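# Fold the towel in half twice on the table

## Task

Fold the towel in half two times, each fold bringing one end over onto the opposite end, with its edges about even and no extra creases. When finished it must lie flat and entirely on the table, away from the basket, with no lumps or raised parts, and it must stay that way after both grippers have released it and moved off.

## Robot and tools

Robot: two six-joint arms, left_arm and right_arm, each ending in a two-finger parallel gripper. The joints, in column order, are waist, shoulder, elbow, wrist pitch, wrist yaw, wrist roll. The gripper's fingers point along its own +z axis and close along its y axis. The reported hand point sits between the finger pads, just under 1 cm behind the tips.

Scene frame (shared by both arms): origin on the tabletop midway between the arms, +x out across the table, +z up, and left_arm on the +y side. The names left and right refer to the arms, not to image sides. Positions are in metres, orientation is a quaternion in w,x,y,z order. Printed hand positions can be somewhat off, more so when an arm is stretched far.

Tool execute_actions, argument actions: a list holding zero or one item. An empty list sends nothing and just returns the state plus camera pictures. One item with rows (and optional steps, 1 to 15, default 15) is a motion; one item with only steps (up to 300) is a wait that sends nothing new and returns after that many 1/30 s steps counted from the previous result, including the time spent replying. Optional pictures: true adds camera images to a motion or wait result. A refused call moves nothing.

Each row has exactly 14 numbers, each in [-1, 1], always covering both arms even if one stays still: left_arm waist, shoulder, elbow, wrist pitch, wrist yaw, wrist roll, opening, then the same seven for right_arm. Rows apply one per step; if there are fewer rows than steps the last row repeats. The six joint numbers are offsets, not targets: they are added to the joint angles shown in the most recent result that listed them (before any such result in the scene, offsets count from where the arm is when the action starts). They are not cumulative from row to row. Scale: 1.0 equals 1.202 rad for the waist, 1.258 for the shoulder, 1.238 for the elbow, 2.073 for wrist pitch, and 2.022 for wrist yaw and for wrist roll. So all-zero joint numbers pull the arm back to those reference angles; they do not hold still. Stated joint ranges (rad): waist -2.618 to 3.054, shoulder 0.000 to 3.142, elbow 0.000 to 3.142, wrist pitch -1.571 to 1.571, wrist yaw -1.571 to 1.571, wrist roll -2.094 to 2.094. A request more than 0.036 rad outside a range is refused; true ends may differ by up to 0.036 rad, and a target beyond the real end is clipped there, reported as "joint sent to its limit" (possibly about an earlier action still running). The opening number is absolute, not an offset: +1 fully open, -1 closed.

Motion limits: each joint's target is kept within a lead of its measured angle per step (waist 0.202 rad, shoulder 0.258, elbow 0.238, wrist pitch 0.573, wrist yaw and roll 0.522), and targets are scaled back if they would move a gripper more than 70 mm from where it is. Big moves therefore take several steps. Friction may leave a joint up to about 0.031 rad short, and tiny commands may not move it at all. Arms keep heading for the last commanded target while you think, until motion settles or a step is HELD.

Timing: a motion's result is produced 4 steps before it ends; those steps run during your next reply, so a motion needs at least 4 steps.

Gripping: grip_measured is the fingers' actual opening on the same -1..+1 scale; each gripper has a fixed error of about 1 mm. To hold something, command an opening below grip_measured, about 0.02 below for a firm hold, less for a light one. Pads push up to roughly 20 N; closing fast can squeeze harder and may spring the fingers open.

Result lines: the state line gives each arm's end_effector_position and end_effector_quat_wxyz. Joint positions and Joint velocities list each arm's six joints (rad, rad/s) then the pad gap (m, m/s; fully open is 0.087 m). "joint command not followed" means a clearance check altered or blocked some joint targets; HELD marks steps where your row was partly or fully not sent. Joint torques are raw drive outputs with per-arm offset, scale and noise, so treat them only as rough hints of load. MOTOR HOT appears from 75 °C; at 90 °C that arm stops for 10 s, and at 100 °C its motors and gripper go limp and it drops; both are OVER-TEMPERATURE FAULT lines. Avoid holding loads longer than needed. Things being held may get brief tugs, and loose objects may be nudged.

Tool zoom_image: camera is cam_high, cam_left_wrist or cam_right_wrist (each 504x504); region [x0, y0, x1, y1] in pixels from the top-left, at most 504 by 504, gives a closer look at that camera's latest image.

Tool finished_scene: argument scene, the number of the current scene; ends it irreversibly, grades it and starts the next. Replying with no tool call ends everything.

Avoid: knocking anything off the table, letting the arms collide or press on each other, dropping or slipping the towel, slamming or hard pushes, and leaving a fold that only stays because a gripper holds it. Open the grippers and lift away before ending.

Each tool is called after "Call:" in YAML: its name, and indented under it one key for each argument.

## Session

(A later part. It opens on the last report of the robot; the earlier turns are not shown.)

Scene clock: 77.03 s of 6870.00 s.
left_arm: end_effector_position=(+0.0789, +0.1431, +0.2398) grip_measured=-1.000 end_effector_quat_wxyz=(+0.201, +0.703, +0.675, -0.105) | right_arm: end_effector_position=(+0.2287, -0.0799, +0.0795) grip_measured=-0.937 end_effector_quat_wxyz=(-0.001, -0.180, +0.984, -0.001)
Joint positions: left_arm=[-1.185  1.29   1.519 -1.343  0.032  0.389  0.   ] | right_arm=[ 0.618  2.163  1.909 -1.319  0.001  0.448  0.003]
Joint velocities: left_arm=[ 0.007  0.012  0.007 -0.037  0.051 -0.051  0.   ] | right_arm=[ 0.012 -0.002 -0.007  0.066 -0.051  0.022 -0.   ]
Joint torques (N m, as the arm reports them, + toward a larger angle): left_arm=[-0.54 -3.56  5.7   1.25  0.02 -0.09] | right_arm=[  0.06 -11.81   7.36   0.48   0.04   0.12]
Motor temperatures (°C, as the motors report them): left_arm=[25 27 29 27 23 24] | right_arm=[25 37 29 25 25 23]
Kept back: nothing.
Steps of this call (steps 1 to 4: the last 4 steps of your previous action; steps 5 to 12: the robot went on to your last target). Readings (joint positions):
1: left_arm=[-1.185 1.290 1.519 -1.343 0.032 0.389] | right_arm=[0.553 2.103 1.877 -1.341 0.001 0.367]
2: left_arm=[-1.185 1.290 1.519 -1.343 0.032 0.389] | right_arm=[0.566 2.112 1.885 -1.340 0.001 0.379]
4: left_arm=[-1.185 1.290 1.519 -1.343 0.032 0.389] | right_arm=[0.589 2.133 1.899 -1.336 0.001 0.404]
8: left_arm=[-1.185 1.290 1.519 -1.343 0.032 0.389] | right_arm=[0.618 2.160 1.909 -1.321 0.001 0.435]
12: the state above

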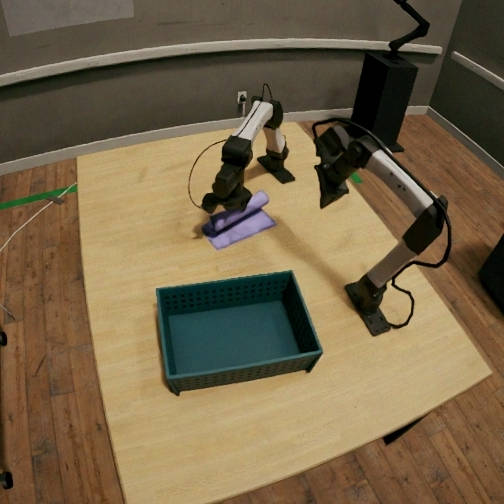

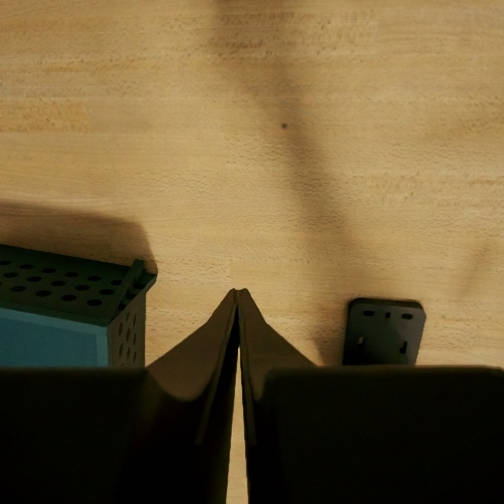

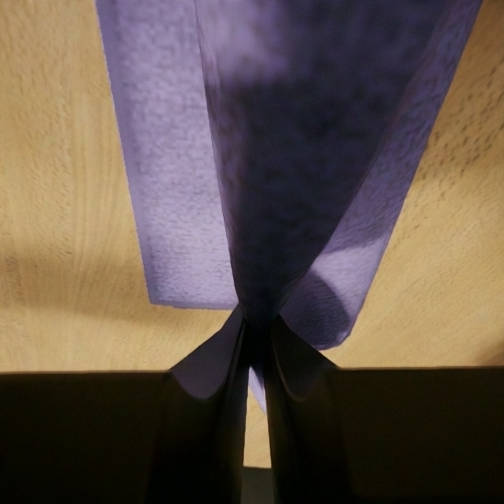

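Call:
execute_actions:
  actions:
    - {"rows":[[0,0,0,0,0,0,-1,0.008,0.015,0.015,0.008,0,0.01,-1],[0,0,0,0,0,0,-1,0.014,0.023,0.017,0.012,0,0.014,-1],[0,0,0,0,0,0,-1,0.02,0.031,0.019,0.016,0,0.018,-1],[0,0,0,0,0,0,-1,0.026,0.039,0.021,0.02,0,0.022,-1],[0,0,0,0,0,0,-1,0.032,0.047,0.023,0.024,0,0.026,-1],[0,0,0,0,0,0,-1,0.038,0.055,0.025,0.028,0,0.03,-1],[0,0,0,0,0,0,-1,0.044,0.063,0.027,0.032,0,0.034,-1],[0,0,0,0,0,0,-1,0.05,0.071,0.029,0.036,0,0.038,-1],[0,0,0,0,0,0,-1,0.055,0.079,0.03,0.038,0,0.04,-1],[0,0,0,0,0,0,-1,0.055,0.085,0.03,0.038,0,0.04,-1],[0,0,0,0,0,0,-1,0.055,0.085,0.03,0.038,0,0.04,-1],[0,0,0,0,0,0,-1,0.065,0.087,0.035,0.038,0,0.045,-1],[0,0,0,0,0,0,-1,0.075,0.09,0.04,0.038,0,0.05,-0.8],[0,0,0,0,0,0,-1,0.09,0.095,0.05,0.038,0,0.055,-0.5],[0,0,0,0,0,0,-1,0.105,0.1,0.06,0.038,0,0.065,-0.1]]}

Call:
execute_actions:
  actions:
    - {"steps":14}
  pictures: true

Call:
zoom_image:
  camera: "cam_high"
  region: [160,130,320,290]

Scene clock: 77.73 s of 6870.00 s.
left_arm: end_effector_position=(+0.0789, +0.1431, +0.2398) grip_measured=-1.000 end_effector_quat_wxyz=(+0.201, +0.703, +0.675, -0.105) | right_arm: end_effector_position=(+0.2211, -0.0543, +0.0536) grip_measured=-0.937 end_effector_quat_wxyz=(-0.004, -0.180, +0.984, -0.004)
Joint positions: left_arm=[-1.185  1.29   1.519 -1.343  0.032  0.389  0.   ] | right_arm=[ 0.672  2.239  1.928 -1.27   0.001  0.502  0.003]
Joint velocities: left_arm=[ 0.012  0.002 -0.022  0.022  0.037 -0.066  0.   ] | right_arm=[0.159 0.32  0.002 0.095 0.066 0.022 0.   ]
Joint torques (N m, as the arm reports them, + toward a larger angle): left_arm=[-0.5  -3.51  5.76  1.25  0.03 -0.12] | right_arm=[ -0.55 -12.76   7.23   0.45   0.06   0.14]
Motor temperatures (°C, as the motors report them): left_arm=[25 27 29 27 23 24] | right_arm=[25 37 29 25 25 23]
Steps of this call (steps 1 to 10: the robot went on to your last target; steps 11 to 21: the first 11 steps of this action). Readings (joint positions):
11: left_arm=[-1.185 1.290 1.519 -1.343 0.032 0.389] | right_arm=[0.618 2.163 1.909 -1.318 0.001 0.456]
12: left_arm=[-1.185 1.290 1.519 -1.343 0.032 0.389] | right_arm=[0.618 2.163 1.909 -1.318 0.001 0.458]
14: left_arm=[-1.185 1.290 1.519 -1.343 0.032 0.389] | right_arm=[0.621 2.169 1.913 -1.314 0.001 0.465]
18: left_arm=[-1.185 1.290 1.519 -1.343 0.032 0.389] | right_arm=[0.647 2.205 1.926 -1.290 0.001 0.488]
21: the state above

Scene clock: 78.20 s of 6870.00 s.
left_arm: end_effector_position=(+0.0789, +0.1431, +0.2398) grip_measured=-1.000 end_effector_quat_wxyz=(+0.201, +0.703, +0.675, -0.105) | right_arm: end_effector_position=(+0.2037, -0.0257, +0.0468) grip_measured=-0.100 end_effector_quat_wxyz=(+0.003, -0.185, +0.983, +0.002)
Joint positions: left_arm=[-1.185  1.29   1.519 -1.343  0.032  0.389  0.   ] | right_arm=[ 0.744  2.277  1.967 -1.254  0.001  0.565  0.039]
Joint velocities: left_arm=[-0.027 -0.002 -0.002  0.007 -0.037 -0.095  0.   ] | right_arm=[-0.017  0.007 -0.002 -0.007 -0.066 -0.037 -0.001]
Joint torques (N m, as the arm reports them, + toward a larger angle): left_arm=[-0.53 -3.46  5.68  1.26  0.03 -0.13] | right_arm=[ -0.67 -13.01   7.06   0.54   0.03   0.08]
Motor temperatures (°C, as the motors report them): left_arm=[25 27 29 27 23 24] | right_arm=[25 37 29 25 25 23]
Kept back: nothing.
Steps of this call (steps 1 to 4: the last 4 steps of your previous action; steps 5 to 14: the robot went on to your last target). Readings (joint positions):
1: left_arm=[-1.185 1.290 1.519 -1.343 0.032 0.389] | right_arm=[0.678 2.249 1.928 -1.266 0.001 0.507]
2: left_arm=[-1.185 1.290 1.519 -1.343 0.032 0.389] | right_arm=[0.684 2.257 1.928 -1.264 0.001 0.513]
4: left_arm=[-1.185 1.290 1.519 -1.343 0.032 0.389] | right_arm=[0.699 2.271 1.940 -1.263 0.001 0.529]
8: left_arm=[-1.185 1.290 1.519 -1.343 0.032 0.389] | right_arm=[0.737 2.277 1.963 -1.256 0.001 0.553]
14: the state above

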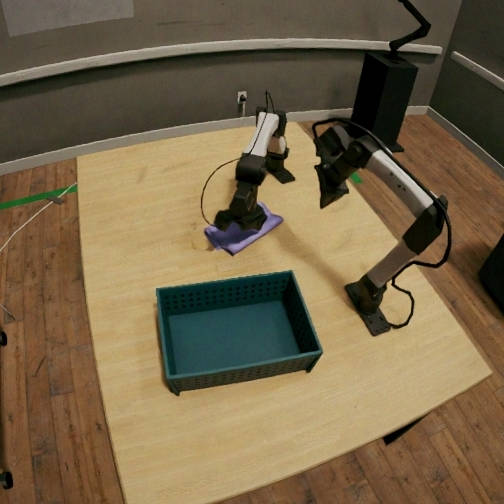

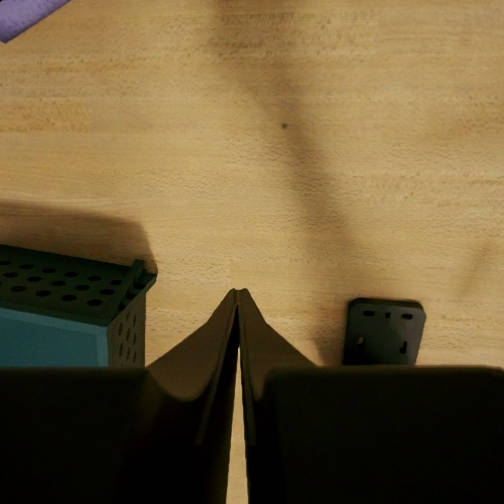

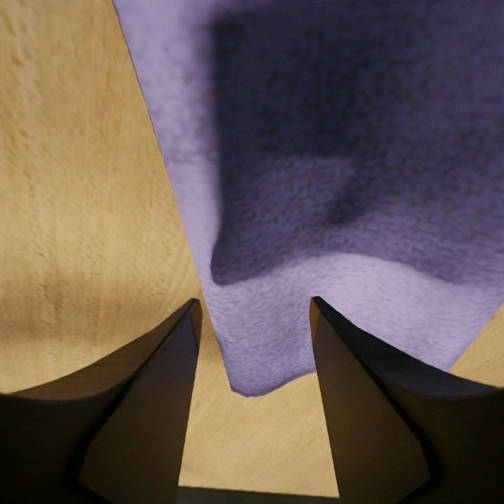

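Region (160, 130, 320, 290) of cam_high's 504x504 image, scaled by 3.150, with more detail than that image has.

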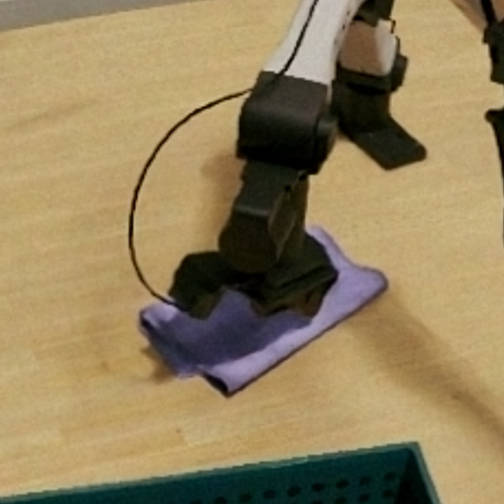

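Call:
execute_actions:
  actions:
    - {"rows":[[0,0,0,0,0,0,-1,0,-0.03,0,0,0,-0.02,0.2],[0,0,0,0,0,0,-1,0,-0.06,-0.01,0.01,0,-0.04,0.4],[0,0,0,0,0,0,-1,0,-0.09,-0.02,0.02,0,-0.06,0.6],[0,0,0,0,0,0,-1,0,-0.12,-0.04,0.03,0,-0.08,0.8],[0,0,0,0,0,0,-1,0,-0.15,-0.06,0.04,0,-0.1,1],[0,0,0,0,0,0,-1,0,-0.18,-0.08,0.05,0,-0.12,1],[0,0,0,0,0,0,-1,-0.01,-0.21,-0.1,0.06,0,-0.14,1],[0,0,0,0,0,0,-1,-0.02,-0.24,-0.12,0.07,0,-0.16,1],[0,0,0,0,0,0,-1,-0.03,-0.27,-0.14,0.08,0,-0.18,1],[0,0,0,0,0,0,-1,-0.04,-0.3,-0.16,0.09,0,-0.2,1],[0,0,0,0,0,0,-1,-0.05,-0.33,-0.18,0.1,0,-0.22,1],[0,0,0,0,0,0,-1,-0.06,-0.36,-0.2,0.115,0,-0.24,1],[0,0,0,0,0,0,-1,-0.07,-0.39,-0.22,0.13,0,-0.26,1],[0,0,0,0,0,0,-1,-0.07,-0.42,-0.24,0.145,0,-0.275,1],[0,0,0,0,0,0,-1,-0.07,-0.44,-0.25,0.155,0,-0.284,1]]}

Call:
execute_actions:
  actions:
    - {"steps":20}
  pictures: true

Call:
zoom_image:
  camera: "cam_high"
  region: [180,180,300,270]

Scene clock: 78.80 s of 6870.00 s.
left_arm: end_effector_position=(+0.0789, +0.1431, +0.2398) grip_measured=-1.000 end_effector_quat_wxyz=(+0.201, +0.703, +0.675, -0.105) | right_arm: end_effector_position=(+0.2134, -0.0425, +0.1331) grip_measured=+0.988 end_effector_quat_wxyz=(+0.120, -0.307, +0.940, +0.082)
Joint positions: left_arm=[-1.185  1.29   1.519 -1.343  0.032  0.389  0.   ] | right_arm=[ 0.726  1.947  1.803 -1.136  0.001  0.287  0.087]
Joint velocities: left_arm=[ 0.002 -0.007  0.002 -0.066  0.022 -0.051  0.   ] | right_arm=[-0.271 -1.287 -0.637  0.579  0.051 -1.121 -0.   ]
Joint torques (N m, as the arm reports them, + toward a larger angle): left_arm=[-0.45 -3.48  5.79  1.24  0.05 -0.07] | right_arm=[ -2.51 -11.91   4.79   0.9    0.04  -0.03]
Motor temperatures (°C, as the motors report them): left_arm=[25 27 29 27 23 24] | right_arm=[25 38 29 25 25 23]
Steps of this call (steps 1 to 7: the robot went on to your last target; steps 8 to 18: the first 11 steps of this action). Readings (joint positions):
8: left_arm=[-1.185 1.290 1.519 -1.343 0.032 0.389] | right_arm=[0.744 2.276 1.967 -1.254 0.001 0.564]
9: left_arm=[-1.185 1.290 1.519 -1.343 0.032 0.389] | right_arm=[0.744 2.272 1.965 -1.253 0.001 0.552]
11: left_arm=[-1.185 1.290 1.519 -1.343 0.032 0.389] | right_arm=[0.744 2.238 1.946 -1.240 0.001 0.513]
15: left_arm=[-1.185 1.290 1.519 -1.343 0.032 0.389] | right_arm=[0.743 2.084 1.866 -1.191 0.001 0.394]
18: the state above

Scene clock: 79.47 s of 6870.00 s.
left_arm: end_effector_position=(+0.0789, +0.1431, +0.2398) grip_measured=-1.000 end_effector_quat_wxyz=(+0.201, +0.703, +0.675, -0.105) | right_arm: end_effector_position=(+0.2458, -0.0622, +0.1895) grip_measured=+0.988 end_effector_quat_wxyz=(+0.255, -0.396, +0.875, +0.116)
Joint positions: left_arm=[-1.185  1.29   1.519 -1.343  0.032  0.389  0.   ] | right_arm=[ 0.662  1.722  1.672 -0.954  0.001  0.004  0.087]
Joint velocities: left_arm=[ 0.007 -0.007  0.002  0.022  0.007 -0.007  0.   ] | right_arm=[ 0.007 -0.002 -0.007  0.022 -0.007 -0.037  0.   ]
Joint torques (N m, as the arm reports them, + toward a larger angle): left_arm=[-0.45 -3.51  5.7   1.27  0.03 -0.08] | right_arm=[-0.23 -9.24  5.41  1.45  0.   -0.1 ]
Motor temperatures (°C, as the motors report them): left_arm=[25 27 29 27 23 24] | right_arm=[25 38 29 26 25 23]
Kept back: nothing.
Steps of this call (steps 1 to 4: the last 4 steps of your previous action; steps 5 to 20: the robot went on to your last target). Readings (joint positions):
1: left_arm=[-1.185 1.290 1.519 -1.343 0.032 0.389] | right_arm=[0.714 1.903 1.781 -1.115 0.001 0.249]
2: left_arm=[-1.185 1.290 1.519 -1.343 0.032 0.389] | right_arm=[0.700 1.861 1.758 -1.092 0.001 0.211]
4: left_arm=[-1.185 1.290 1.519 -1.343 0.032 0.389] | right_arm=[0.674 1.786 1.711 -1.044 0.001 0.140]
8: left_arm=[-1.185 1.290 1.519 -1.343 0.032 0.389] | right_arm=[0.662 1.722 1.687 -0.989 0.001 0.058]
20: the state above

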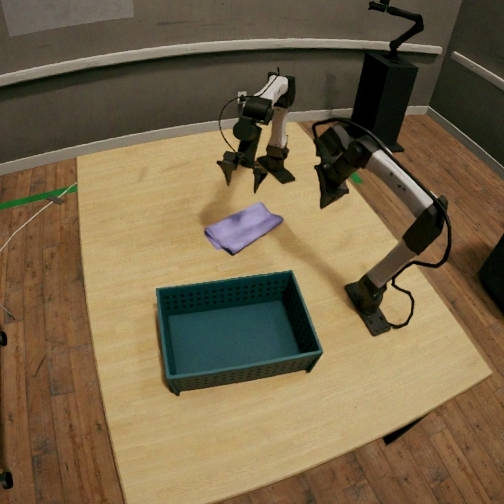

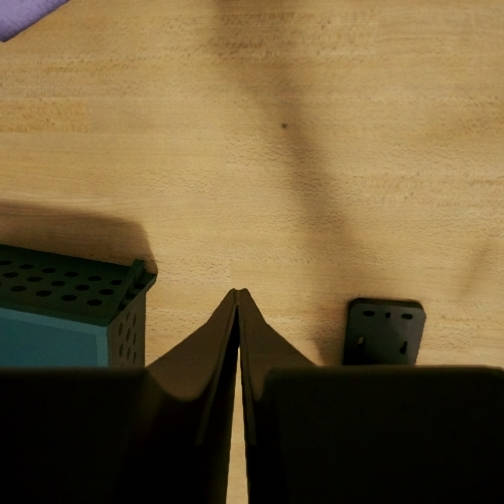

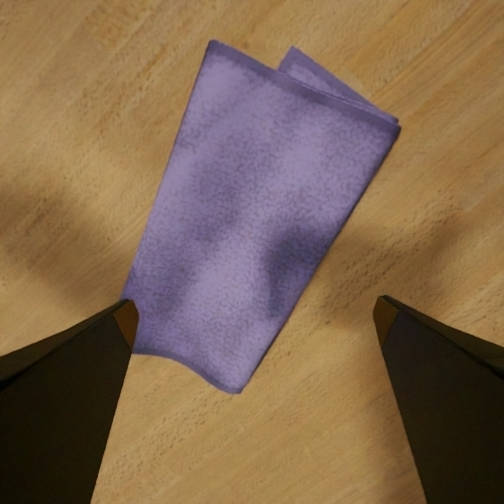

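Region (180, 180, 300, 270) of cam_high's 504x504 image, scaled by 4.200, with more detail than that image has; it fills the top 378 rows of this view, and the rest is white.

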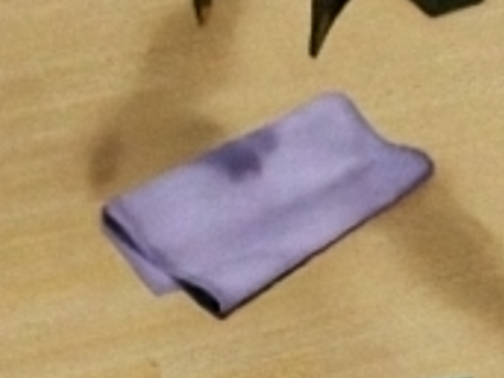

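Call:
execute_actions:
  actions:
    - {"rows":[[0,0,0,0,0,0,-1,0.007,0.03,0.015,0.003,0,0,0.8],[0,0,0,0,0,0,-1,0.014,0.06,0.03,0.006,0,0,0.6],[0,0,0,0,0,0,-1,0.021,0.09,0.045,0.009,0,0,0.4],[0,0,0,0,0,0,-1,0.028,0.12,0.06,0.012,0,0,0.2],[0,0,0,0,0,0,-1,0.035,0.15,0.075,0.015,0,0,0.1],[0,0,0,0,0,0,-1,0.042,0.18,0.09,0.018,0,0,0.1],[0,0,0,0,0,0,-1,0.049,0.21,0.105,0.021,0,0,0.1],[0,0,0,0,0,0,-1,0.056,0.24,0.12,0.024,0,0,0.1],[0,0,0,0,0,0,-1,0.063,0.27,0.135,0.027,0,0,0.1],[0,0,0,0,0,0,-1,0.067,0.3,0.15,0.03,0,0,0.1],[0,0,0,0,0,0,-1,0.067,0.33,0.165,0.033,0,0,0.1],[0,0,0,0,0,0,-1,0.067,0.36,0.18,0.036,0,0,0.1],[0,0,0,0,0,0,-1,0.067,0.385,0.195,0.039,0,0,0.1],[0,0,0,0,0,0,-1,0.067,0.405,0.205,0.042,0,0,0.1],[0,0,0,0,0,0,-1,0.067,0.42,0.21,0.045,0,0,0.1]]}

Call:
execute_actions:
  actions:
    - {"steps":16}
  pictures: true

Scene clock: 80.27 s of 6870.00 s.
left_arm: end_effector_position=(+0.0789, +0.1431, +0.2398) grip_measured=-1.000 end_effector_quat_wxyz=(+0.201, +0.703, +0.675, -0.105) | right_arm: end_effector_position=(+0.2605, -0.0016, +0.1118) grip_measured=+0.100 end_effector_quat_wxyz=(+0.198, -0.431, +0.875, +0.097)
Joint positions: left_arm=[-1.185  1.29   1.519 -1.343  0.032  0.389  0.   ] | right_arm=[ 0.724  2.046  1.834 -0.914  0.001  0.     0.048]
Joint velocities: left_arm=[-0.007 -0.017 -0.012 -0.022  0.051 -0.095  0.   ] | right_arm=[ 0.222  1.243  0.476  0.066 -0.037 -0.022 -0.   ]
Joint torques (N m, as the arm reports them, + toward a larger angle): left_arm=[-0.55 -3.34  5.63  1.26  0.05 -0.1 ] | right_arm=[ -0.15 -11.42   7.68   1.37   0.03   0.05]
Motor temperatures (°C, as the motors report them): left_arm=[25 27 29 27 23 24] | right_arm=[25 37 29 26 25 23]
Steps of this call (steps 1 to 13: the robot went on to your last target; steps 14 to 24: the first 11 steps of this action). Readings (joint positions):
14: left_arm=[-1.185 1.290 1.519 -1.343 0.032 0.389] | right_arm=[0.662 1.723 1.672 -0.952 0.001 0.000]
15: left_arm=[-1.185 1.290 1.519 -1.343 0.032 0.389] | right_arm=[0.662 1.729 1.677 -0.954 0.001 0.000]
17: left_arm=[-1.185 1.290 1.519 -1.343 0.032 0.389] | right_arm=[0.666 1.768 1.709 -0.952 0.001 0.000]
21: left_arm=[-1.185 1.290 1.519 -1.343 0.032 0.389] | right_arm=[0.697 1.915 1.785 -0.929 0.001 0.000]
24: the state above

Scene clock: 80.80 s of 6870.00 s.
left_arm: end_effector_position=(+0.0789, +0.1431, +0.2398) grip_measured=-1.000 end_effector_quat_wxyz=(+0.201, +0.703, +0.675, -0.105) | right_arm: end_effector_position=(+0.2687, +0.0201, +0.0409) grip_measured=+0.100 end_effector_quat_wxyz=(+0.154, -0.442, +0.880, +0.077)
Joint positions: left_arm=[-1.185  1.29   1.519 -1.343  0.032  0.389  0.   ] | right_arm=[ 0.738  2.263  1.916 -0.877  0.001  0.     0.048]
Joint velocities: left_arm=[-0.007 -0.007 -0.002 -0.022  0.022  0.007  0.   ] | right_arm=[ 0.007 -0.007 -0.007 -0.007 -0.051  0.081  0.   ]
Joint torques (N m, as the arm reports them, + toward a larger angle): left_arm=[-0.56 -3.5   5.56  1.26  0.04 -0.1 ] | right_arm=[  0.05 -15.99   7.91   1.22   0.02   0.03]
Motor temperatures (°C, as the motors report them): left_arm=[25 27 29 27 23 24] | right_arm=[25 38 29 26 25 23]
Kept back: nothing.
Steps of this call (steps 1 to 4: the last 4 steps of your previous action; steps 5 to 16: the robot went on to your last target). Readings (joint positions):
1: left_arm=[-1.185 1.290 1.519 -1.343 0.032 0.389] | right_arm=[0.731 2.090 1.850 -0.910 0.001 0.000]
2: left_arm=[-1.185 1.290 1.519 -1.343 0.032 0.389] | right_arm=[0.735 2.131 1.866 -0.906 0.001 0.000]
4: left_arm=[-1.185 1.290 1.519 -1.343 0.032 0.389] | right_arm=[0.738 2.202 1.892 -0.896 0.001 0.000]
8: left_arm=[-1.185 1.290 1.519 -1.343 0.032 0.389] | right_arm=[0.738 2.263 1.900 -0.888 0.001 0.000]
16: the state above

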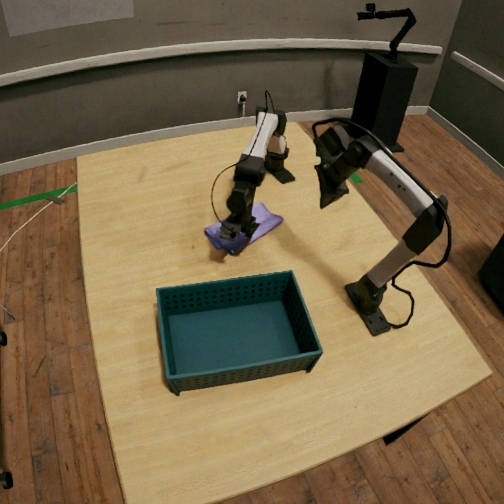

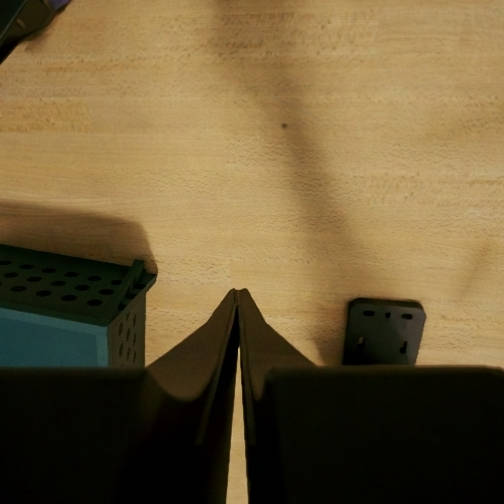

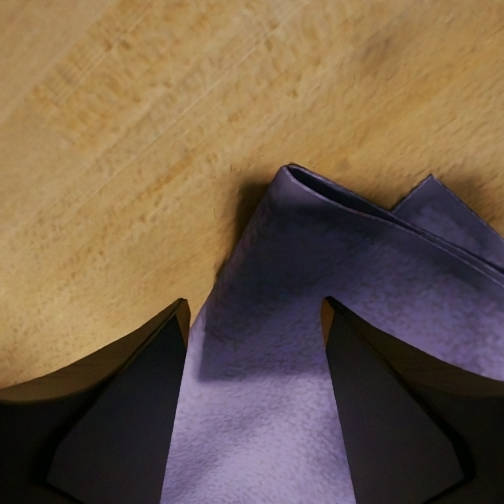

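Good. Descend and pinch.

Call:
execute_actions:
  actions:
    - {"rows":[[0,0,0,0,0,0,-1,0,0,-0.01,0.012,0,0,0.1],[0,0,0,0,0,0,-1,0,0,-0.02,0.024,0,0,0.1],[0,0,0,0,0,0,-1,0,0,-0.03,0.036,0,0,0.1],[0,0,0,0,0,0,-1,0,0,-0.04,0.048,0,0,0.1],[0,0,0,0,0,0,-1,0,0,-0.05,0.06,0,0,0.1],[0,0,0,0,0,0,-1,0,0,-0.06,0.07,0,0,0.1],[0,0,0,0,0,0,-1,0,0,-0.07,0.074,0,0,0.1],[0,0,0,0,0,0,-1,0,0.005,-0.08,0.074,0,0,0.1],[0,0,0,0,0,0,-1,0,0.012,-0.09,0.074,0,0,0.1],[0,0,0,0,0,0,-1,0,0.02,-0.1,0.074,0,0,0.1],[0,0,0,0,0,0,-1,0,0.028,-0.1,0.074,0,0,0.1],[0,0,0,0,0,0,-1,0,0.035,-0.1,0.074,0,0,0.1]]}

Call:
execute_actions:
  actions:
    - {"steps":8}

Call:
execute_actions:
  actions:
    - {"rows":[[0,0,0,0,0,0,-1,0,0.03,0,-0.01,0,0,0],[0,0,0,0,0,0,-1,0,0.03,0,-0.01,0,0,-0.1],[0,0,0,0,0,0,-1,0,0.03,0,-0.01,0,0,-0.2],[0,0,0,0,0,0,-1,0,0.03,0,-0.01,0,0,-0.3],[0,0,0,0,0,0,-1,0,0.03,0,-0.01,0,0,-0.4],[0,0,0,0,0,0,-1,0,0.03,0,-0.01,0,0,-0.5],[0,0,0,0,0,0,-1,0,0.03,0,-0.01,0,0,-0.6],[0,0,0,0,0,0,-1,0,0.03,0,-0.01,0,0,-0.7],[0,0,0,0,0,0,-1,0,0.03,0,-0.01,0,0,-0.8],[0,0,0,0,0,0,-1,0,0.03,0,-0.01,0,0,-0.9],[0,0,0,0,0,0,-1,0,0.03,0,-0.01,0,0,-1]]}

Call:
execute_actions:
  actions:
    - {"steps":5}
  pictures: true

Scene clock: 81.63 s of 6870.00 s.
left_arm: end_effector_position=(+0.0789, +0.1431, +0.2398) grip_measured=-1.000 end_effector_quat_wxyz=(+0.201, +0.703, +0.675, -0.105) | right_arm: end_effector_position=(+0.2688, +0.0202, +0.0169) grip_measured=+0.100 end_effector_quat_wxyz=(+0.161, -0.441, +0.879, +0.080)
Joint positions: left_arm=[-1.185  1.29   1.519 -1.343  0.032  0.389  0.   ] | right_arm=[ 0.738  2.265  1.82  -0.765  0.001  0.     0.048]
Joint velocities: left_arm=[-0.017 -0.017  0.012  0.007 -0.022 -0.051  0.   ] | right_arm=[ 0.022  0.071 -0.208  0.139  0.051 -0.022 -0.   ]
Joint torques (N m, as the arm reports them, + toward a larger angle): left_arm=[-0.49 -3.41  5.72  1.24  0.02 -0.1 ] | right_arm=[ -0.38 -11.88   5.07   1.21  -0.05   0.  ]
Motor temperatures (°C, as the motors report them): left_arm=[25 27 29 27 23 24] | right_arm=[25 38 29 26 25 23]
Steps of this call (steps 1 to 14: the robot went on to your last target; steps 15 to 25: the first 11 steps of this action). Readings (joint positions):
15: left_arm=[-1.185 1.290 1.519 -1.343 0.032 0.389] | right_arm=[0.738 2.263 1.916 -0.877 0.001 0.000]
16: left_arm=[-1.185 1.290 1.519 -1.343 0.032 0.389] | right_arm=[0.738 2.263 1.914 -0.873 0.001 0.000]
18: left_arm=[-1.185 1.290 1.519 -1.343 0.032 0.389] | right_arm=[0.738 2.263 1.903 -0.849 0.001 0.000]
22: left_arm=[-1.185 1.290 1.519 -1.343 0.032 0.389] | right_arm=[0.738 2.263 1.855 -0.787 0.001 0.000]
25: the state above

Scene clock: 81.90 s of 6870.00 s.
left_arm: end_effector_position=(+0.0789, +0.1431, +0.2398) grip_measured=-1.000 end_effector_quat_wxyz=(+0.201, +0.703, +0.675, -0.105) | right_arm: end_effector_position=(+0.2702, +0.0217, +0.0135) grip_measured=+0.100 end_effector_quat_wxyz=(+0.163, -0.441, +0.879, +0.081)
Joint positions: left_arm=[-1.185  1.29   1.519 -1.343  0.032  0.389  0.   ] | right_arm=[ 0.738  2.271  1.815 -0.748  0.002  0.     0.048]
Joint velocities: left_arm=[-0.017  0.002  0.012 -0.022 -0.037  0.022  0.   ] | right_arm=[-0.007  0.002 -0.007  0.022 -0.022  0.022 -0.   ]
Joint torques (N m, as the arm reports them, + toward a larger angle): left_arm=[-0.58 -3.5   5.73  1.28  0.04 -0.12] | right_arm=[ -0.32 -11.47   4.7    1.24  -0.07  -0.03]
Motor temperatures (°C, as the motors report them): left_arm=[25 27 29 27 23 24] | right_arm=[25 38 29 26 25 23]
Kept back: nothing.
Steps of this call (steps 1 to 4: the last 4 steps of your previous action; steps 5 to 8: the robot went on to your last target). Readings (joint positions):
1: left_arm=[-1.185 1.290 1.519 -1.343 0.032 0.389] | right_arm=[0.738 2.269 1.815 -0.760 0.001 0.000]
2: left_arm=[-1.185 1.290 1.519 -1.343 0.032 0.389] | right_arm=[0.738 2.271 1.815 -0.754 0.002 0.000]
4: left_arm=[-1.185 1.290 1.519 -1.343 0.032 0.389] | right_arm=[0.738 2.271 1.815 -0.750 0.002 0.000]
8: the state above

Scene clock: 82.27 s of 6870.00 s.
left_arm: end_effector_position=(+0.0789, +0.1431, +0.2398) grip_measured=-1.000 end_effector_quat_wxyz=(+0.201, +0.703, +0.675, -0.105) | right_arm: end_effector_position=(+0.2720, +0.0198, +0.0135) grip_measured=-0.904 end_effector_quat_wxyz=(+0.166, -0.440, +0.880, +0.074)
Joint positions: left_arm=[-1.185  1.29   1.519 -1.343  0.032  0.389  0.   ] | right_arm=[ 0.738  2.271  1.815 -0.75   0.017  0.     0.004]
Joint velocities: left_arm=[ 0.002 -0.022 -0.002 -0.081 -0.007 -0.051  0.   ] | right_arm=[ 0.012 -0.012  0.012  0.007 -0.081 -0.037 -0.021]
Joint torques (N m, as the arm reports them, + toward a larger angle): left_arm=[-0.63 -3.49  5.69  1.25  0.03 -0.08] | right_arm=[ -0.44 -11.28   6.5    0.86  -0.09   0.02]
Motor temperatures (°C, as the motors report them): left_arm=[25 27 29 27 23 24] | right_arm=[25 38 29 26 25 23]
Steps of this call (steps 1 to 11: the first 11 steps of this action). Readings (joint positions):
1: left_arm=[-1.185 1.290 1.519 -1.343 0.032 0.389] | right_arm=[0.738 2.271 1.815 -0.750 0.004 0.000]
2: left_arm=[-1.185 1.290 1.519 -1.343 0.032 0.389] | right_arm=[0.738 2.271 1.815 -0.750 0.008 0.000]
4: left_arm=[-1.185 1.290 1.519 -1.343 0.032 0.389] | right_arm=[0.738 2.271 1.815 -0.750 0.015 0.000]
8: left_arm=[-1.185 1.290 1.519 -1.343 0.032 0.389] | right_arm=[0.738 2.271 1.815 -0.750 0.018 0.000]
11: the state above

Scene clock: 82.43 s of 6870.00 s.
left_arm: end_effector_position=(+0.0789, +0.1431, +0.2398) grip_measured=-1.000 end_effector_quat_wxyz=(+0.201, +0.703, +0.675, -0.105) | right_arm: end_effector_position=(+0.2717, +0.0200, +0.0135) grip_measured=-0.891 end_effector_quat_wxyz=(+0.165, -0.440, +0.880, +0.075)
Joint positions: left_arm=[-1.185  1.29   1.519 -1.343  0.032  0.389  0.   ] | right_arm=[ 0.738  2.271  1.815 -0.75   0.015  0.     0.005]
Joint velocities: left_arm=[ 0.002 -0.012  0.002 -0.037 -0.037  0.022  0.   ] | right_arm=[-0.007  0.007 -0.007 -0.007 -0.066  0.007 -0.   ]
Joint torques (N m, as the arm reports them, + toward a larger angle): left_arm=[-0.52 -3.56  5.69  1.26  0.05 -0.1 ] | right_arm=[ -0.44 -11.25   6.44   0.9   -0.05   0.01]
Motor temperatures (°C, as the motors report them): left_arm=[25 27 29 27 23 24] | right_arm=[25 38 29 26 25 23]
Kept back: nothing.
Steps of this call (steps 1 to 4: the last 4 steps of your previous action; step 5: the robot went on to your last target). Readings (joint positions):
1: left_arm=[-1.185 1.290 1.519 -1.343 0.032 0.389] | right_arm=[0.738 2.271 1.815 -0.750 0.016 0.000]
2: left_arm=[-1.185 1.290 1.519 -1.343 0.032 0.389] | right_arm=[0.738 2.271 1.815 -0.750 0.015 0.000]
4: left_arm=[-1.185 1.290 1.519 -1.343 0.032 0.389] | right_arm=[0.738 2.271 1.815 -0.750 0.015 0.000]
5: the state above

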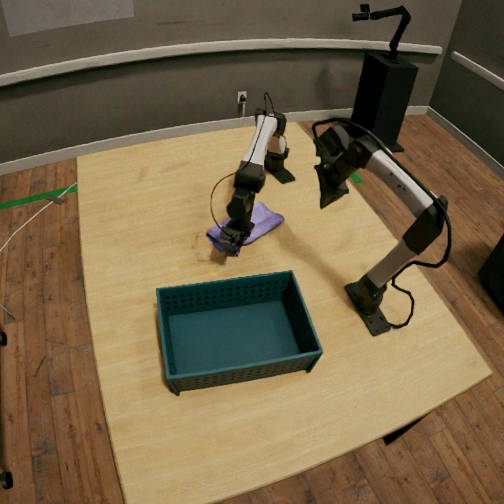

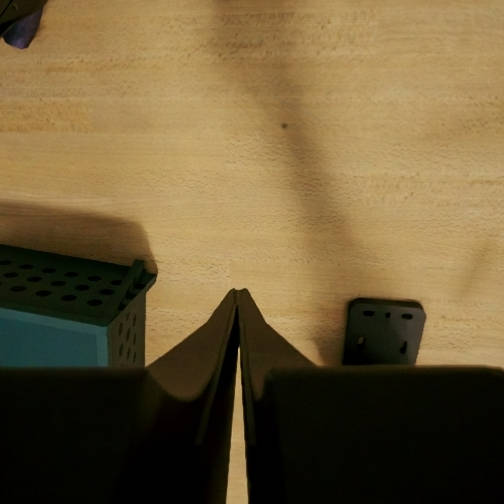

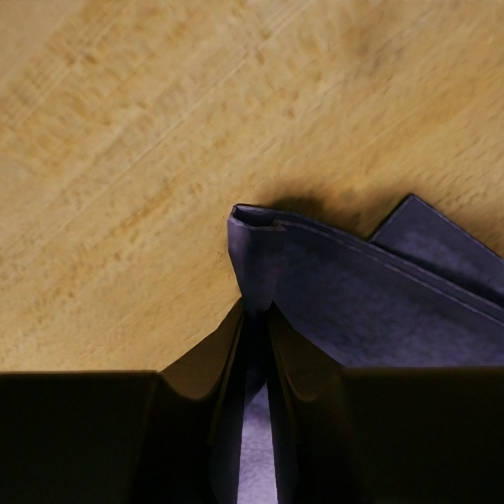

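Call:
execute_actions:
  actions:
    - {"rows":[[0,0,0,0,0,0,-1,0,-0.012,0,0,0,0,-1],[0,0,0,0,0,0,-1,0,-0.024,0,-0.004,0,0,-1],[0,0,0,0,0,0,-1,-0.005,-0.036,0,-0.008,0,0,-1],[0,0,0,0,0,0,-1,-0.012,-0.048,0,-0.012,0,0,-1],[0,0,0,0,0,0,-1,-0.02,-0.06,0,-0.016,0,0,-1],[0,0,0,0,0,0,-1,-0.03,-0.072,0,-0.02,0,0,-1],[0,0,0,0,0,0,-1,-0.04,-0.082,0,-0.024,0,0,-1],[0,0,0,0,0,0,-1,-0.05,-0.09,0,-0.028,0,0,-1],[0,0,0,0,0,0,-1,-0.06,-0.095,0,-0.032,0,0,-1],[0,0,0,0,0,0,-1,-0.07,-0.1,0,-0.036,0,0,-1],[0,0,0,0,0,0,-1,-0.082,-0.1,0,-0.04,0,0,-1],[0,0,0,0,0,0,-1,-0.094,-0.1,0,-0.04,0,0,-1],[0,0,0,0,0,0,-1,-0.105,-0.1,0,-0.04,0,0,-1],[0,0,0,0,0,0,-1,-0.115,-0.1,0,-0.04,0,0,-1],[0,0,0,0,0,0,-1,-0.125,-0.1,0,-0.04,0,0,-1]]}

Call:
execute_actions:
  actions:
    - {"steps":14}
  pictures: true

Call:
zoom_image:
  camera: "cam_high"
  region: [180,170,300,270]

Scene clock: 83.07 s of 6870.00 s.
left_arm: end_effector_position=(+0.0789, +0.1431, +0.2398) grip_measured=-1.000 end_effector_quat_wxyz=(+0.201, +0.703, +0.675, -0.105) | right_arm: end_effector_position=(+0.2900, +0.0019, +0.0562) grip_measured=-0.918 end_effector_quat_wxyz=(+0.191, -0.414, +0.886, +0.082)
Joint positions: left_arm=[-1.185  1.29   1.519 -1.343  0.032  0.389  0.   ] | right_arm=[ 0.685  2.174  1.815 -0.792  0.014  0.     0.004]
Joint velocities: left_arm=[-0.007 -0.012  0.007 -0.007  0.022  0.037  0.   ] | right_arm=[-0.422 -0.339  0.017 -0.081 -0.022 -0.007 -0.   ]
Joint torques (N m, as the arm reports them, + toward a larger angle): left_arm=[-0.47 -3.64  5.57  1.25  0.03 -0.08] | right_arm=[ -2.   -14.32   6.78   0.93  -0.09   0.  ]
Motor temperatures (°C, as the motors report them): left_arm=[25 27 29 27 23 24] | right_arm=[25 38 29 26 25 23]
Steps of this call (steps 1 to 8: the robot went on to your last target; steps 9 to 19: the first 11 steps of this action). Readings (joint positions):
9: left_arm=[-1.185 1.290 1.519 -1.343 0.032 0.389] | right_arm=[0.738 2.269 1.815 -0.750 0.015 0.000]
10: left_arm=[-1.185 1.290 1.519 -1.343 0.032 0.389] | right_arm=[0.738 2.266 1.815 -0.750 0.015 0.000]
12: left_arm=[-1.185 1.290 1.519 -1.343 0.032 0.389] | right_arm=[0.738 2.256 1.815 -0.756 0.015 0.000]
16: left_arm=[-1.185 1.290 1.519 -1.343 0.032 0.389] | right_arm=[0.722 2.213 1.815 -0.777 0.015 0.000]
19: the state above

Scene clock: 83.53 s of 6870.00 s.
left_arm: end_effector_position=(+0.0789, +0.1431, +0.2398) grip_measured=-1.000 end_effector_quat_wxyz=(+0.201, +0.703, +0.675, -0.105) | right_arm: end_effector_position=(+0.3217, -0.0359, +0.0637) grip_measured=-0.929 end_effector_quat_wxyz=(+0.192, -0.369, +0.907, +0.070)
Joint positions: left_arm=[-1.185  1.29   1.519 -1.343  0.032  0.389  0.   ] | right_arm=[ 0.584  2.154  1.815 -0.821  0.015  0.     0.003]
Joint velocities: left_arm=[-0.007 -0.007 -0.007  0.037  0.007 -0.022  0.   ] | right_arm=[-0.002 -0.002  0.002 -0.007 -0.066 -0.037  0.   ]
Joint torques (N m, as the arm reports them, + toward a larger angle): left_arm=[-0.59 -3.52  5.86  1.28  0.04 -0.08] | right_arm=[ -0.31 -14.43   6.59   1.    -0.06   0.01]
Motor temperatures (°C, as the motors report them): left_arm=[25 27 29 27 23 24] | right_arm=[25 39 29 26 25 23]
Kept back: nothing.
Steps of this call (steps 1 to 4: the last 4 steps of your previous action; steps 5 to 14: the robot went on to your last target). Readings (joint positions):
1: left_arm=[-1.185 1.290 1.519 -1.343 0.032 0.389] | right_arm=[0.669 2.164 1.815 -0.796 0.014 0.000]
2: left_arm=[-1.185 1.290 1.519 -1.343 0.032 0.389] | right_arm=[0.653 2.158 1.815 -0.799 0.014 0.000]
4: left_arm=[-1.185 1.290 1.519 -1.343 0.032 0.389] | right_arm=[0.620 2.154 1.815 -0.803 0.014 0.000]
8: left_arm=[-1.185 1.290 1.519 -1.343 0.032 0.389] | right_arm=[0.584 2.154 1.815 -0.816 0.015 0.000]
14: the state above

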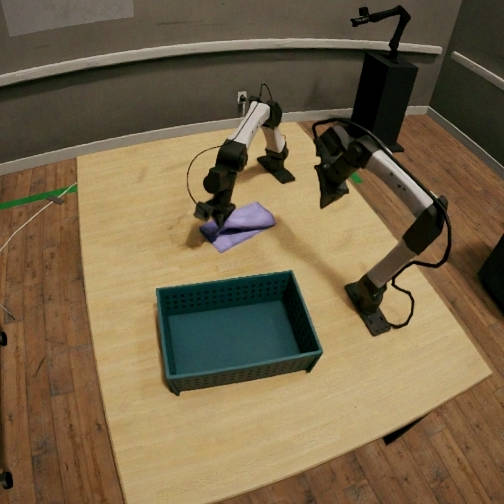

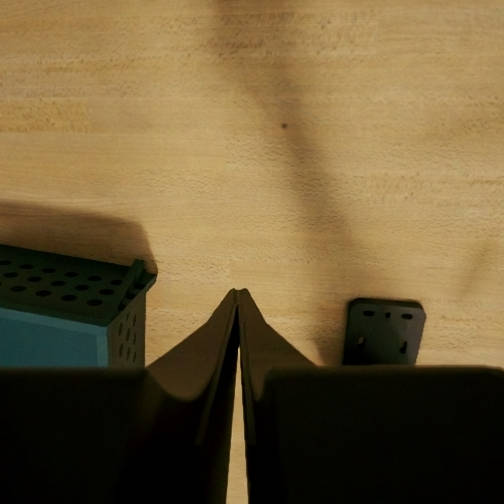

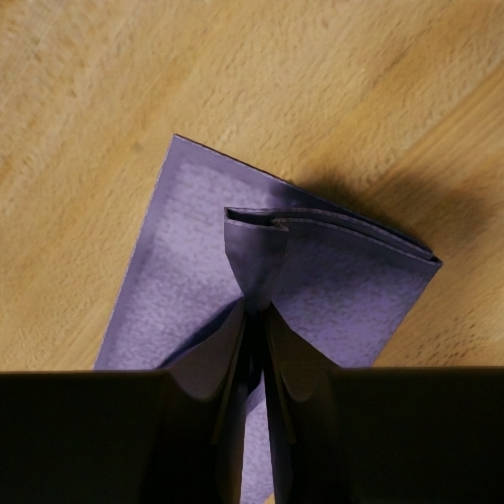

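Region (180, 170, 300, 270) of cam_high's 504x504 image, scaled by 4.200, with more detail than that image has.

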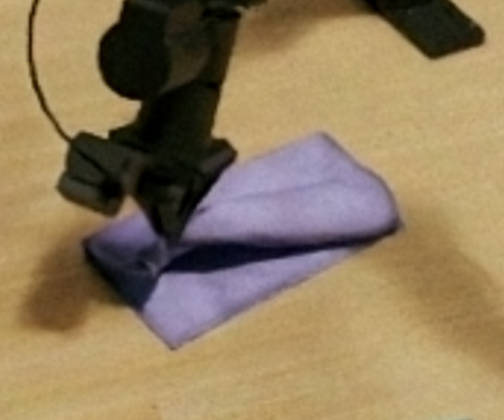

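Call:
execute_actions:
  actions:
    - {"rows":[[0,0,0,0,0,0,-1,0.005,0.008,0,0,0,0,-1],[0,0,0,0,0,0,-1,0.01,0.016,0,0,0,0,-1],[0,0,0,0,0,0,-1,0.015,0.024,0,0.005,0,0,-1],[0,0,0,0,0,0,-1,0.02,0.03,0,0.01,0,0,-1],[0,0,0,0,0,0,-1,0.025,0.036,0,0.015,0,0,-1],[0,0,0,0,0,0,-1,0.03,0.042,0,0.02,0,0,-1],[0,0,0,0,0,0,-1,0.035,0.048,0,0.02,0,0,-1],[0,0,0,0,0,0,-1,0.04,0.054,0,0.02,0,0,-1],[0,0,0,0,0,0,-1,0.04,0.06,0,0.02,0,0,-1]]}

Call:
execute_actions:
  actions:
    - {"rows":[[0,0,0,0,0,0,-1,0,0,0,0,0,0,-0.9],[0,0,0,0,0,0,-1,0,0,0,0,0,0,-0.8],[0,0,0,0,0,0,-1,0,-0.02,0,0,0,0,-0.7],[0,0,0,0,0,0,-1,0,-0.04,0,0,0,0,-0.6],[0,0,0,0,0,0,-1,0,-0.06,0,0,0,0,-0.6],[0,0,0,0,0,0,-1,0,-0.09,0,0,0,0,-0.6],[0,0,0,0,0,0,-1,0,-0.12,-0.01,0,0,0,-0.6],[0,0,0,0,0,0,-1,0,-0.155,-0.02,-0.01,0,0,-0.3],[0,0,0,0,0,0,-1,0,-0.19,-0.035,-0.02,0,0,0],[0,0,0,0,0,0,-1,0,-0.225,-0.05,-0.03,0,0,0.3],[0,0,0,0,0,0,-1,0,-0.26,-0.065,-0.04,0,0,0.6],[0,0,0,0,0,0,-1,0,-0.295,-0.08,-0.05,0,0,1],[0,0,0,0,0,0,-1,0,-0.33,-0.095,-0.06,0,0,1],[0,0,0,0,0,0,-1,0,-0.36,-0.11,-0.07,0,0,1],[0,0,0,0,0,0,-1,0,-0.385,-0.125,-0.08,0,0,1]]}

Call:
execute_actions:
  actions:
    - {"steps":16}
  pictures: true

Call:
zoom_image:
  camera: "cam_high"
  region: [180,170,300,270]

Scene clock: 84.23 s of 6870.00 s.
left_arm: end_effector_position=(+0.0789, +0.1431, +0.2398) grip_measured=-1.000 end_effector_quat_wxyz=(+0.201, +0.703, +0.675, -0.105) | right_arm: end_effector_position=(+0.3107, -0.0218, +0.0418) grip_measured=-0.929 end_effector_quat_wxyz=(+0.177, -0.387, +0.902, +0.068)
Joint positions: left_arm=[-1.185  1.29   1.519 -1.343  0.032  0.389  0.   ] | right_arm=[ 0.621  2.204  1.815 -0.8    0.015  0.     0.003]
Joint velocities: left_arm=[-0.027 -0.007 -0.012 -0.066 -0.066  0.007  0.   ] | right_arm=[ 0.125  0.222 -0.007 -0.037 -0.007 -0.007 -0.   ]
Joint torques (N m, as the arm reports them, + toward a larger angle): left_arm=[-0.41 -3.51  5.76  1.26  0.   -0.11] | right_arm=[  0.05 -13.07   6.48   1.21   0.    -0.02]
Motor temperatures (°C, as the motors report them): left_arm=[25 27 29 27 23 24] | right_arm=[25 39 29 26 25 23]
Steps of this call (steps 1 to 10: the robot went on to your last target; steps 11 to 21: the first 11 steps of this action). Readings (joint positions):
11: left_arm=[-1.185 1.290 1.519 -1.343 0.032 0.389] | right_arm=[0.584 2.154 1.815 -0.822 0.015 0.000]
12: left_arm=[-1.185 1.290 1.519 -1.343 0.032 0.389] | right_arm=[0.584 2.154 1.815 -0.822 0.015 0.000]
14: left_arm=[-1.185 1.290 1.519 -1.343 0.032 0.389] | right_arm=[0.585 2.155 1.815 -0.822 0.015 0.000]
18: left_arm=[-1.185 1.290 1.519 -1.343 0.032 0.389] | right_arm=[0.602 2.177 1.815 -0.807 0.015 0.000]
21: the state above

Scene clock: 84.73 s of 6870.00 s.
left_arm: end_effector_position=(+0.0789, +0.1431, +0.2398) grip_measured=-1.000 end_effector_quat_wxyz=(+0.201, +0.703, +0.675, -0.105) | right_arm: end_effector_position=(+0.3005, -0.0284, +0.1080) grip_measured=+0.416 end_effector_quat_wxyz=(+0.226, -0.384, +0.891, +0.090)
Joint positions: left_arm=[-1.185  1.29   1.519 -1.343  0.032  0.389  0.   ] | right_arm=[ 0.627  2.022  1.768 -0.826  0.015  0.     0.062]
Joint velocities: left_arm=[-0.002  0.017 -0.007 -0.051 -0.022 -0.022  0.   ] | right_arm=[ 0.017 -1.512 -0.398 -0.256  0.022 -0.022  0.326]
Joint torques (N m, as the arm reports them, + toward a larger angle): left_arm=[-0.55 -3.58  5.78  1.27  0.04 -0.1 ] | right_arm=[ -0.76 -15.83   5.85   1.08   0.     0.01]
Motor temperatures (°C, as the motors report them): left_arm=[25 27 29 27 23 24] | right_arm=[25 39 29 26 25 23]
Steps of this call (steps 1 to 4: the last 4 steps of your previous action; steps 5 to 15: the first 11 steps of this action, its rows measured from where the robot was after step 4). Readings (joint positions):
4: left_arm=[-1.185 1.290 1.519 -1.343 0.032 0.389] | right_arm=[0.627 2.219 1.815 -0.800 0.015 0.000]
5: left_arm=[-1.185 1.290 1.519 -1.343 0.032 0.389] | right_arm=[0.627 2.219 1.815 -0.800 0.015 0.000]
6: left_arm=[-1.185 1.290 1.519 -1.343 0.032 0.389] | right_arm=[0.627 2.219 1.815 -0.800 0.015 0.000]
8: left_arm=[-1.185 1.290 1.519 -1.343 0.032 0.389] | right_arm=[0.627 2.217 1.815 -0.800 0.015 0.000]
12: left_arm=[-1.185 1.290 1.519 -1.343 0.032 0.389] | right_arm=[0.627 2.155 1.804 -0.806 0.015 0.000]
15: the state above

Scene clock: 85.27 s of 6870.00 s.
left_arm: end_effector_position=(+0.0789, +0.1431, +0.2398) grip_measured=-1.000 end_effector_quat_wxyz=(+0.201, +0.703, +0.675, -0.105) | right_arm: end_effector_position=(+0.2586, -0.0732, +0.1912) grip_measured=+0.988 end_effector_quat_wxyz=(+0.263, -0.380, +0.881, +0.106)
Joint positions: left_arm=[-1.185  1.29   1.519 -1.343  0.032  0.389  0.   ] | right_arm=[ 0.627  1.718  1.673 -0.951  0.015  0.     0.087]
Joint velocities: left_arm=[ 0.002 -0.012 -0.012 -0.051 -0.007 -0.051  0.   ] | right_arm=[ 0.012  0.012 -0.002 -0.022 -0.007 -0.022 -0.001]
Joint torques (N m, as the arm reports them, + toward a larger angle): left_arm=[-0.53 -3.43  5.63  1.27  0.03 -0.09] | right_arm=[-0.45 -8.46  5.99  1.3  -0.04  0.02]
Motor temperatures (°C, as the motors report them): left_arm=[25 27 29 27 23 24] | right_arm=[25 39 29 26 25 23]
Kept back: nothing.
Steps of this call (steps 1 to 4: the last 4 steps of your previous action; steps 5 to 16: the robot went on to your last target). Readings (joint positions):
1: left_arm=[-1.185 1.290 1.519 -1.343 0.032 0.389] | right_arm=[0.627 1.968 1.755 -0.836 0.015 0.000]
2: left_arm=[-1.185 1.290 1.519 -1.343 0.032 0.389] | right_arm=[0.627 1.913 1.742 -0.846 0.015 0.000]
4: left_arm=[-1.185 1.290 1.519 -1.343 0.032 0.389] | right_arm=[0.627 1.809 1.716 -0.870 0.015 0.000]
8: left_arm=[-1.185 1.290 1.519 -1.343 0.032 0.389] | right_arm=[0.627 1.708 1.702 -0.911 0.015 0.000]
16: the state above

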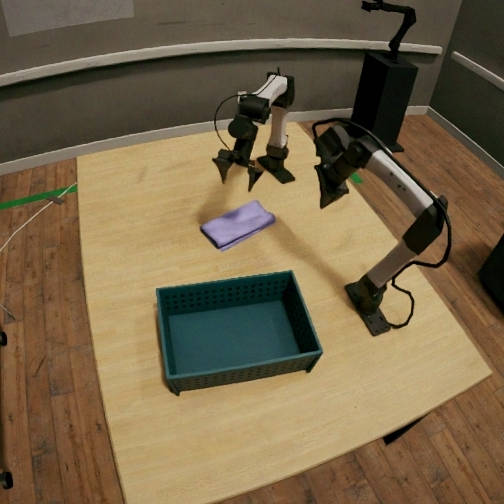

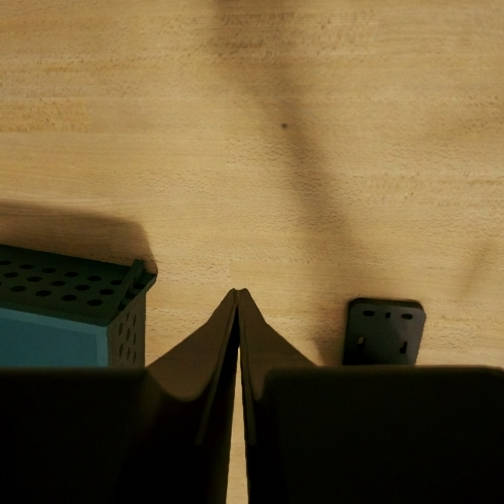

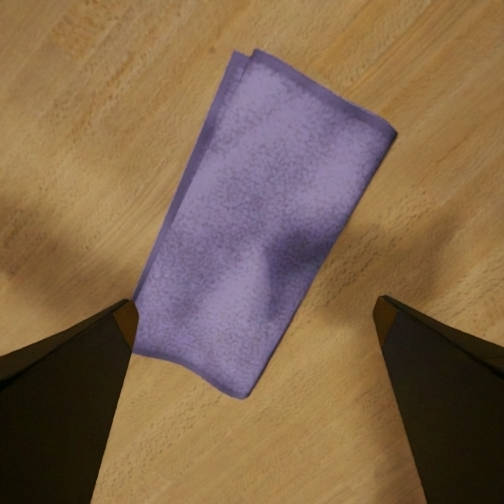

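Region (180, 170, 300, 270) of cam_high's 504x504 image, scaled by 4.200, with more detail than that image has.

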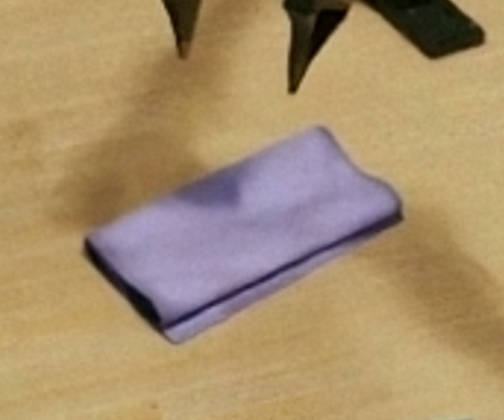

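Nice. Retreat.

Call:
execute_actions:
  actions:
    - {"rows":[[0,-0.03,-0.02,0,0,0,0,-0.03,-0.04,-0.02,0,0,0,1],[0,-0.06,-0.04,0,0,0,0,-0.06,-0.08,-0.04,0,0,0,1],[0,-0.09,-0.06,0,0,0,0,-0.09,-0.12,-0.06,0,0,0,1],[0,-0.12,-0.08,0,0,0,0,-0.13,-0.16,-0.09,0,0,0,1],[0,-0.15,-0.1,0,0,0,0,-0.17,-0.2,-0.12,0,0,0,1],[0,-0.18,-0.12,0,0,0,0,-0.21,-0.25,-0.15,0,0,0,1],[0,-0.21,-0.14,0,0,0,0,-0.25,-0.3,-0.18,0,0,0,1],[0,-0.24,-0.16,0,0,0,0,-0.29,-0.35,-0.21,0,0,0,1],[0,-0.27,-0.18,0,0,0,0,-0.33,-0.4,-0.24,0,0,0,1],[0,-0.3,-0.2,0,0,0,0,-0.37,-0.45,-0.27,0,0,0,1],[0,-0.33,-0.22,0,0,0,0,-0.41,-0.5,-0.3,0,0,0,1],[0,-0.36,-0.24,0,0,0,0,-0.45,-0.54,-0.33,0,0,0,1],[0,-0.38,-0.25,0,0,0,0,-0.49,-0.58,-0.36,0,0,0,1],[0,-0.39,-0.25,0,0,0,0,-0.52,-0.61,-0.38,0,0,0,1],[0,-0.4,-0.25,0,0,0,0,-0.55,-0.63,-0.4,0,0,0,1]]}

Call:
execute_actions:
  actions:
    - {"steps":14}

Call:
finished_scene:
  scene: 1

Scene clock: 86.07 s of 6870.00 s.
left_arm: end_effector_position=(+0.0565, +0.2034, +0.2457) grip_measured=+0.000 end_effector_quat_wxyz=(+0.269, +0.689, +0.660, -0.135) | right_arm: end_effector_position=(+0.2655, -0.2484, +0.2522) grip_measured=+0.988 end_effector_quat_wxyz=(+0.374, -0.183, +0.906, +0.070)
Joint positions: left_arm=[-1.185  0.945  1.318 -1.334  0.032  0.389  0.044] | right_arm=[ 0.213  1.229  1.381 -0.941  0.015  0.     0.087]
Joint velocities: left_arm=[-0.012 -1.155 -0.696 -0.095 -0.037 -0.007 -0.   ] | right_arm=[-1.385 -2.093 -0.999  0.007  0.066 -0.007  0.002]
Joint torques (N m, as the arm reports them, + toward a larger angle): left_arm=[-0.53 -0.52  3.68  1.36  0.05 -0.14] | right_arm=[-0.24 -5.36  5.07  1.44 -0.05  0.  ]
Motor temperatures (°C, as the motors report them): left_arm=[25 27 29 27 23 24] | right_arm=[25 39 29 26 25 23]
Steps of this call (steps 1 to 13: the robot went on to your last target; steps 14 to 24: the first 11 steps of this action). Readings (joint positions):
14: left_arm=[-1.185 1.288 1.519 -1.343 0.032 0.389] | right_arm=[0.625 1.716 1.671 -0.954 0.015 0.000]
15: left_arm=[-1.185 1.280 1.513 -1.339 0.032 0.389] | right_arm=[0.617 1.706 1.661 -0.951 0.013 0.000]
17: left_arm=[-1.185 1.232 1.477 -1.333 0.032 0.389] | right_arm=[0.571 1.652 1.614 -0.949 0.009 0.000]
21: left_arm=[-1.185 1.070 1.385 -1.333 0.032 0.389] | right_arm=[0.373 1.440 1.485 -0.946 0.010 0.000]
24: the state above

Scene clock: 86.53 s of 6870.00 s.
left_arm: end_effector_position=(+0.0470, +0.2289, +0.2425) grip_measured=+0.000 end_effector_quat_wxyz=(+0.299, +0.681, +0.652, -0.147) | right_arm: end_effector_position=(+0.2234, -0.3306, +0.2582) grip_measured=+0.988 end_effector_quat_wxyz=(+0.431, -0.071, +0.899, +0.027)
Joint positions: left_arm=[-1.185  0.791  1.238 -1.34   0.032  0.389  0.044] | right_arm=[-0.023  0.917  1.191 -0.951  0.022  0.     0.087]
Joint velocities: left_arm=[ 0.012 -0.017 -0.012  0.051  0.022 -0.022 -0.001] | right_arm=[ 0.007 -0.012 -0.002  0.007 -0.007  0.051 -0.001]
Joint torques (N m, as the arm reports them, + toward a larger angle): left_arm=[-0.63  0.24  3.44  1.54  0.02 -0.11] | right_arm=[-1.47 -0.1   5.37  1.68 -0.05  0.01]
Motor temperatures (°C, as the motors report them): left_arm=[25 27 29 27 23 24] | right_arm=[25 39 29 26 25 23]
Kept back: nothing.
Steps of this call (steps 1 to 4: the last 4 steps of your previous action; steps 5 to 14: the robot went on to your last target). Readings (joint positions):
1: left_arm=[-1.185 0.906 1.294 -1.334 0.032 0.389] | right_arm=[0.165 1.158 1.348 -0.940 0.017 0.000]
2: left_arm=[-1.185 0.870 1.271 -1.334 0.032 0.389] | right_arm=[0.119 1.091 1.315 -0.939 0.018 0.000]
4: left_arm=[-1.185 0.817 1.243 -1.339 0.032 0.389] | right_arm=[0.035 0.980 1.254 -0.940 0.019 0.000]
8: left_arm=[-1.185 0.791 1.238 -1.340 0.032 0.389] | right_arm=[-0.023 0.917 1.206 -0.949 0.022 0.000]
14: the state above

The scene is finished: the task was done.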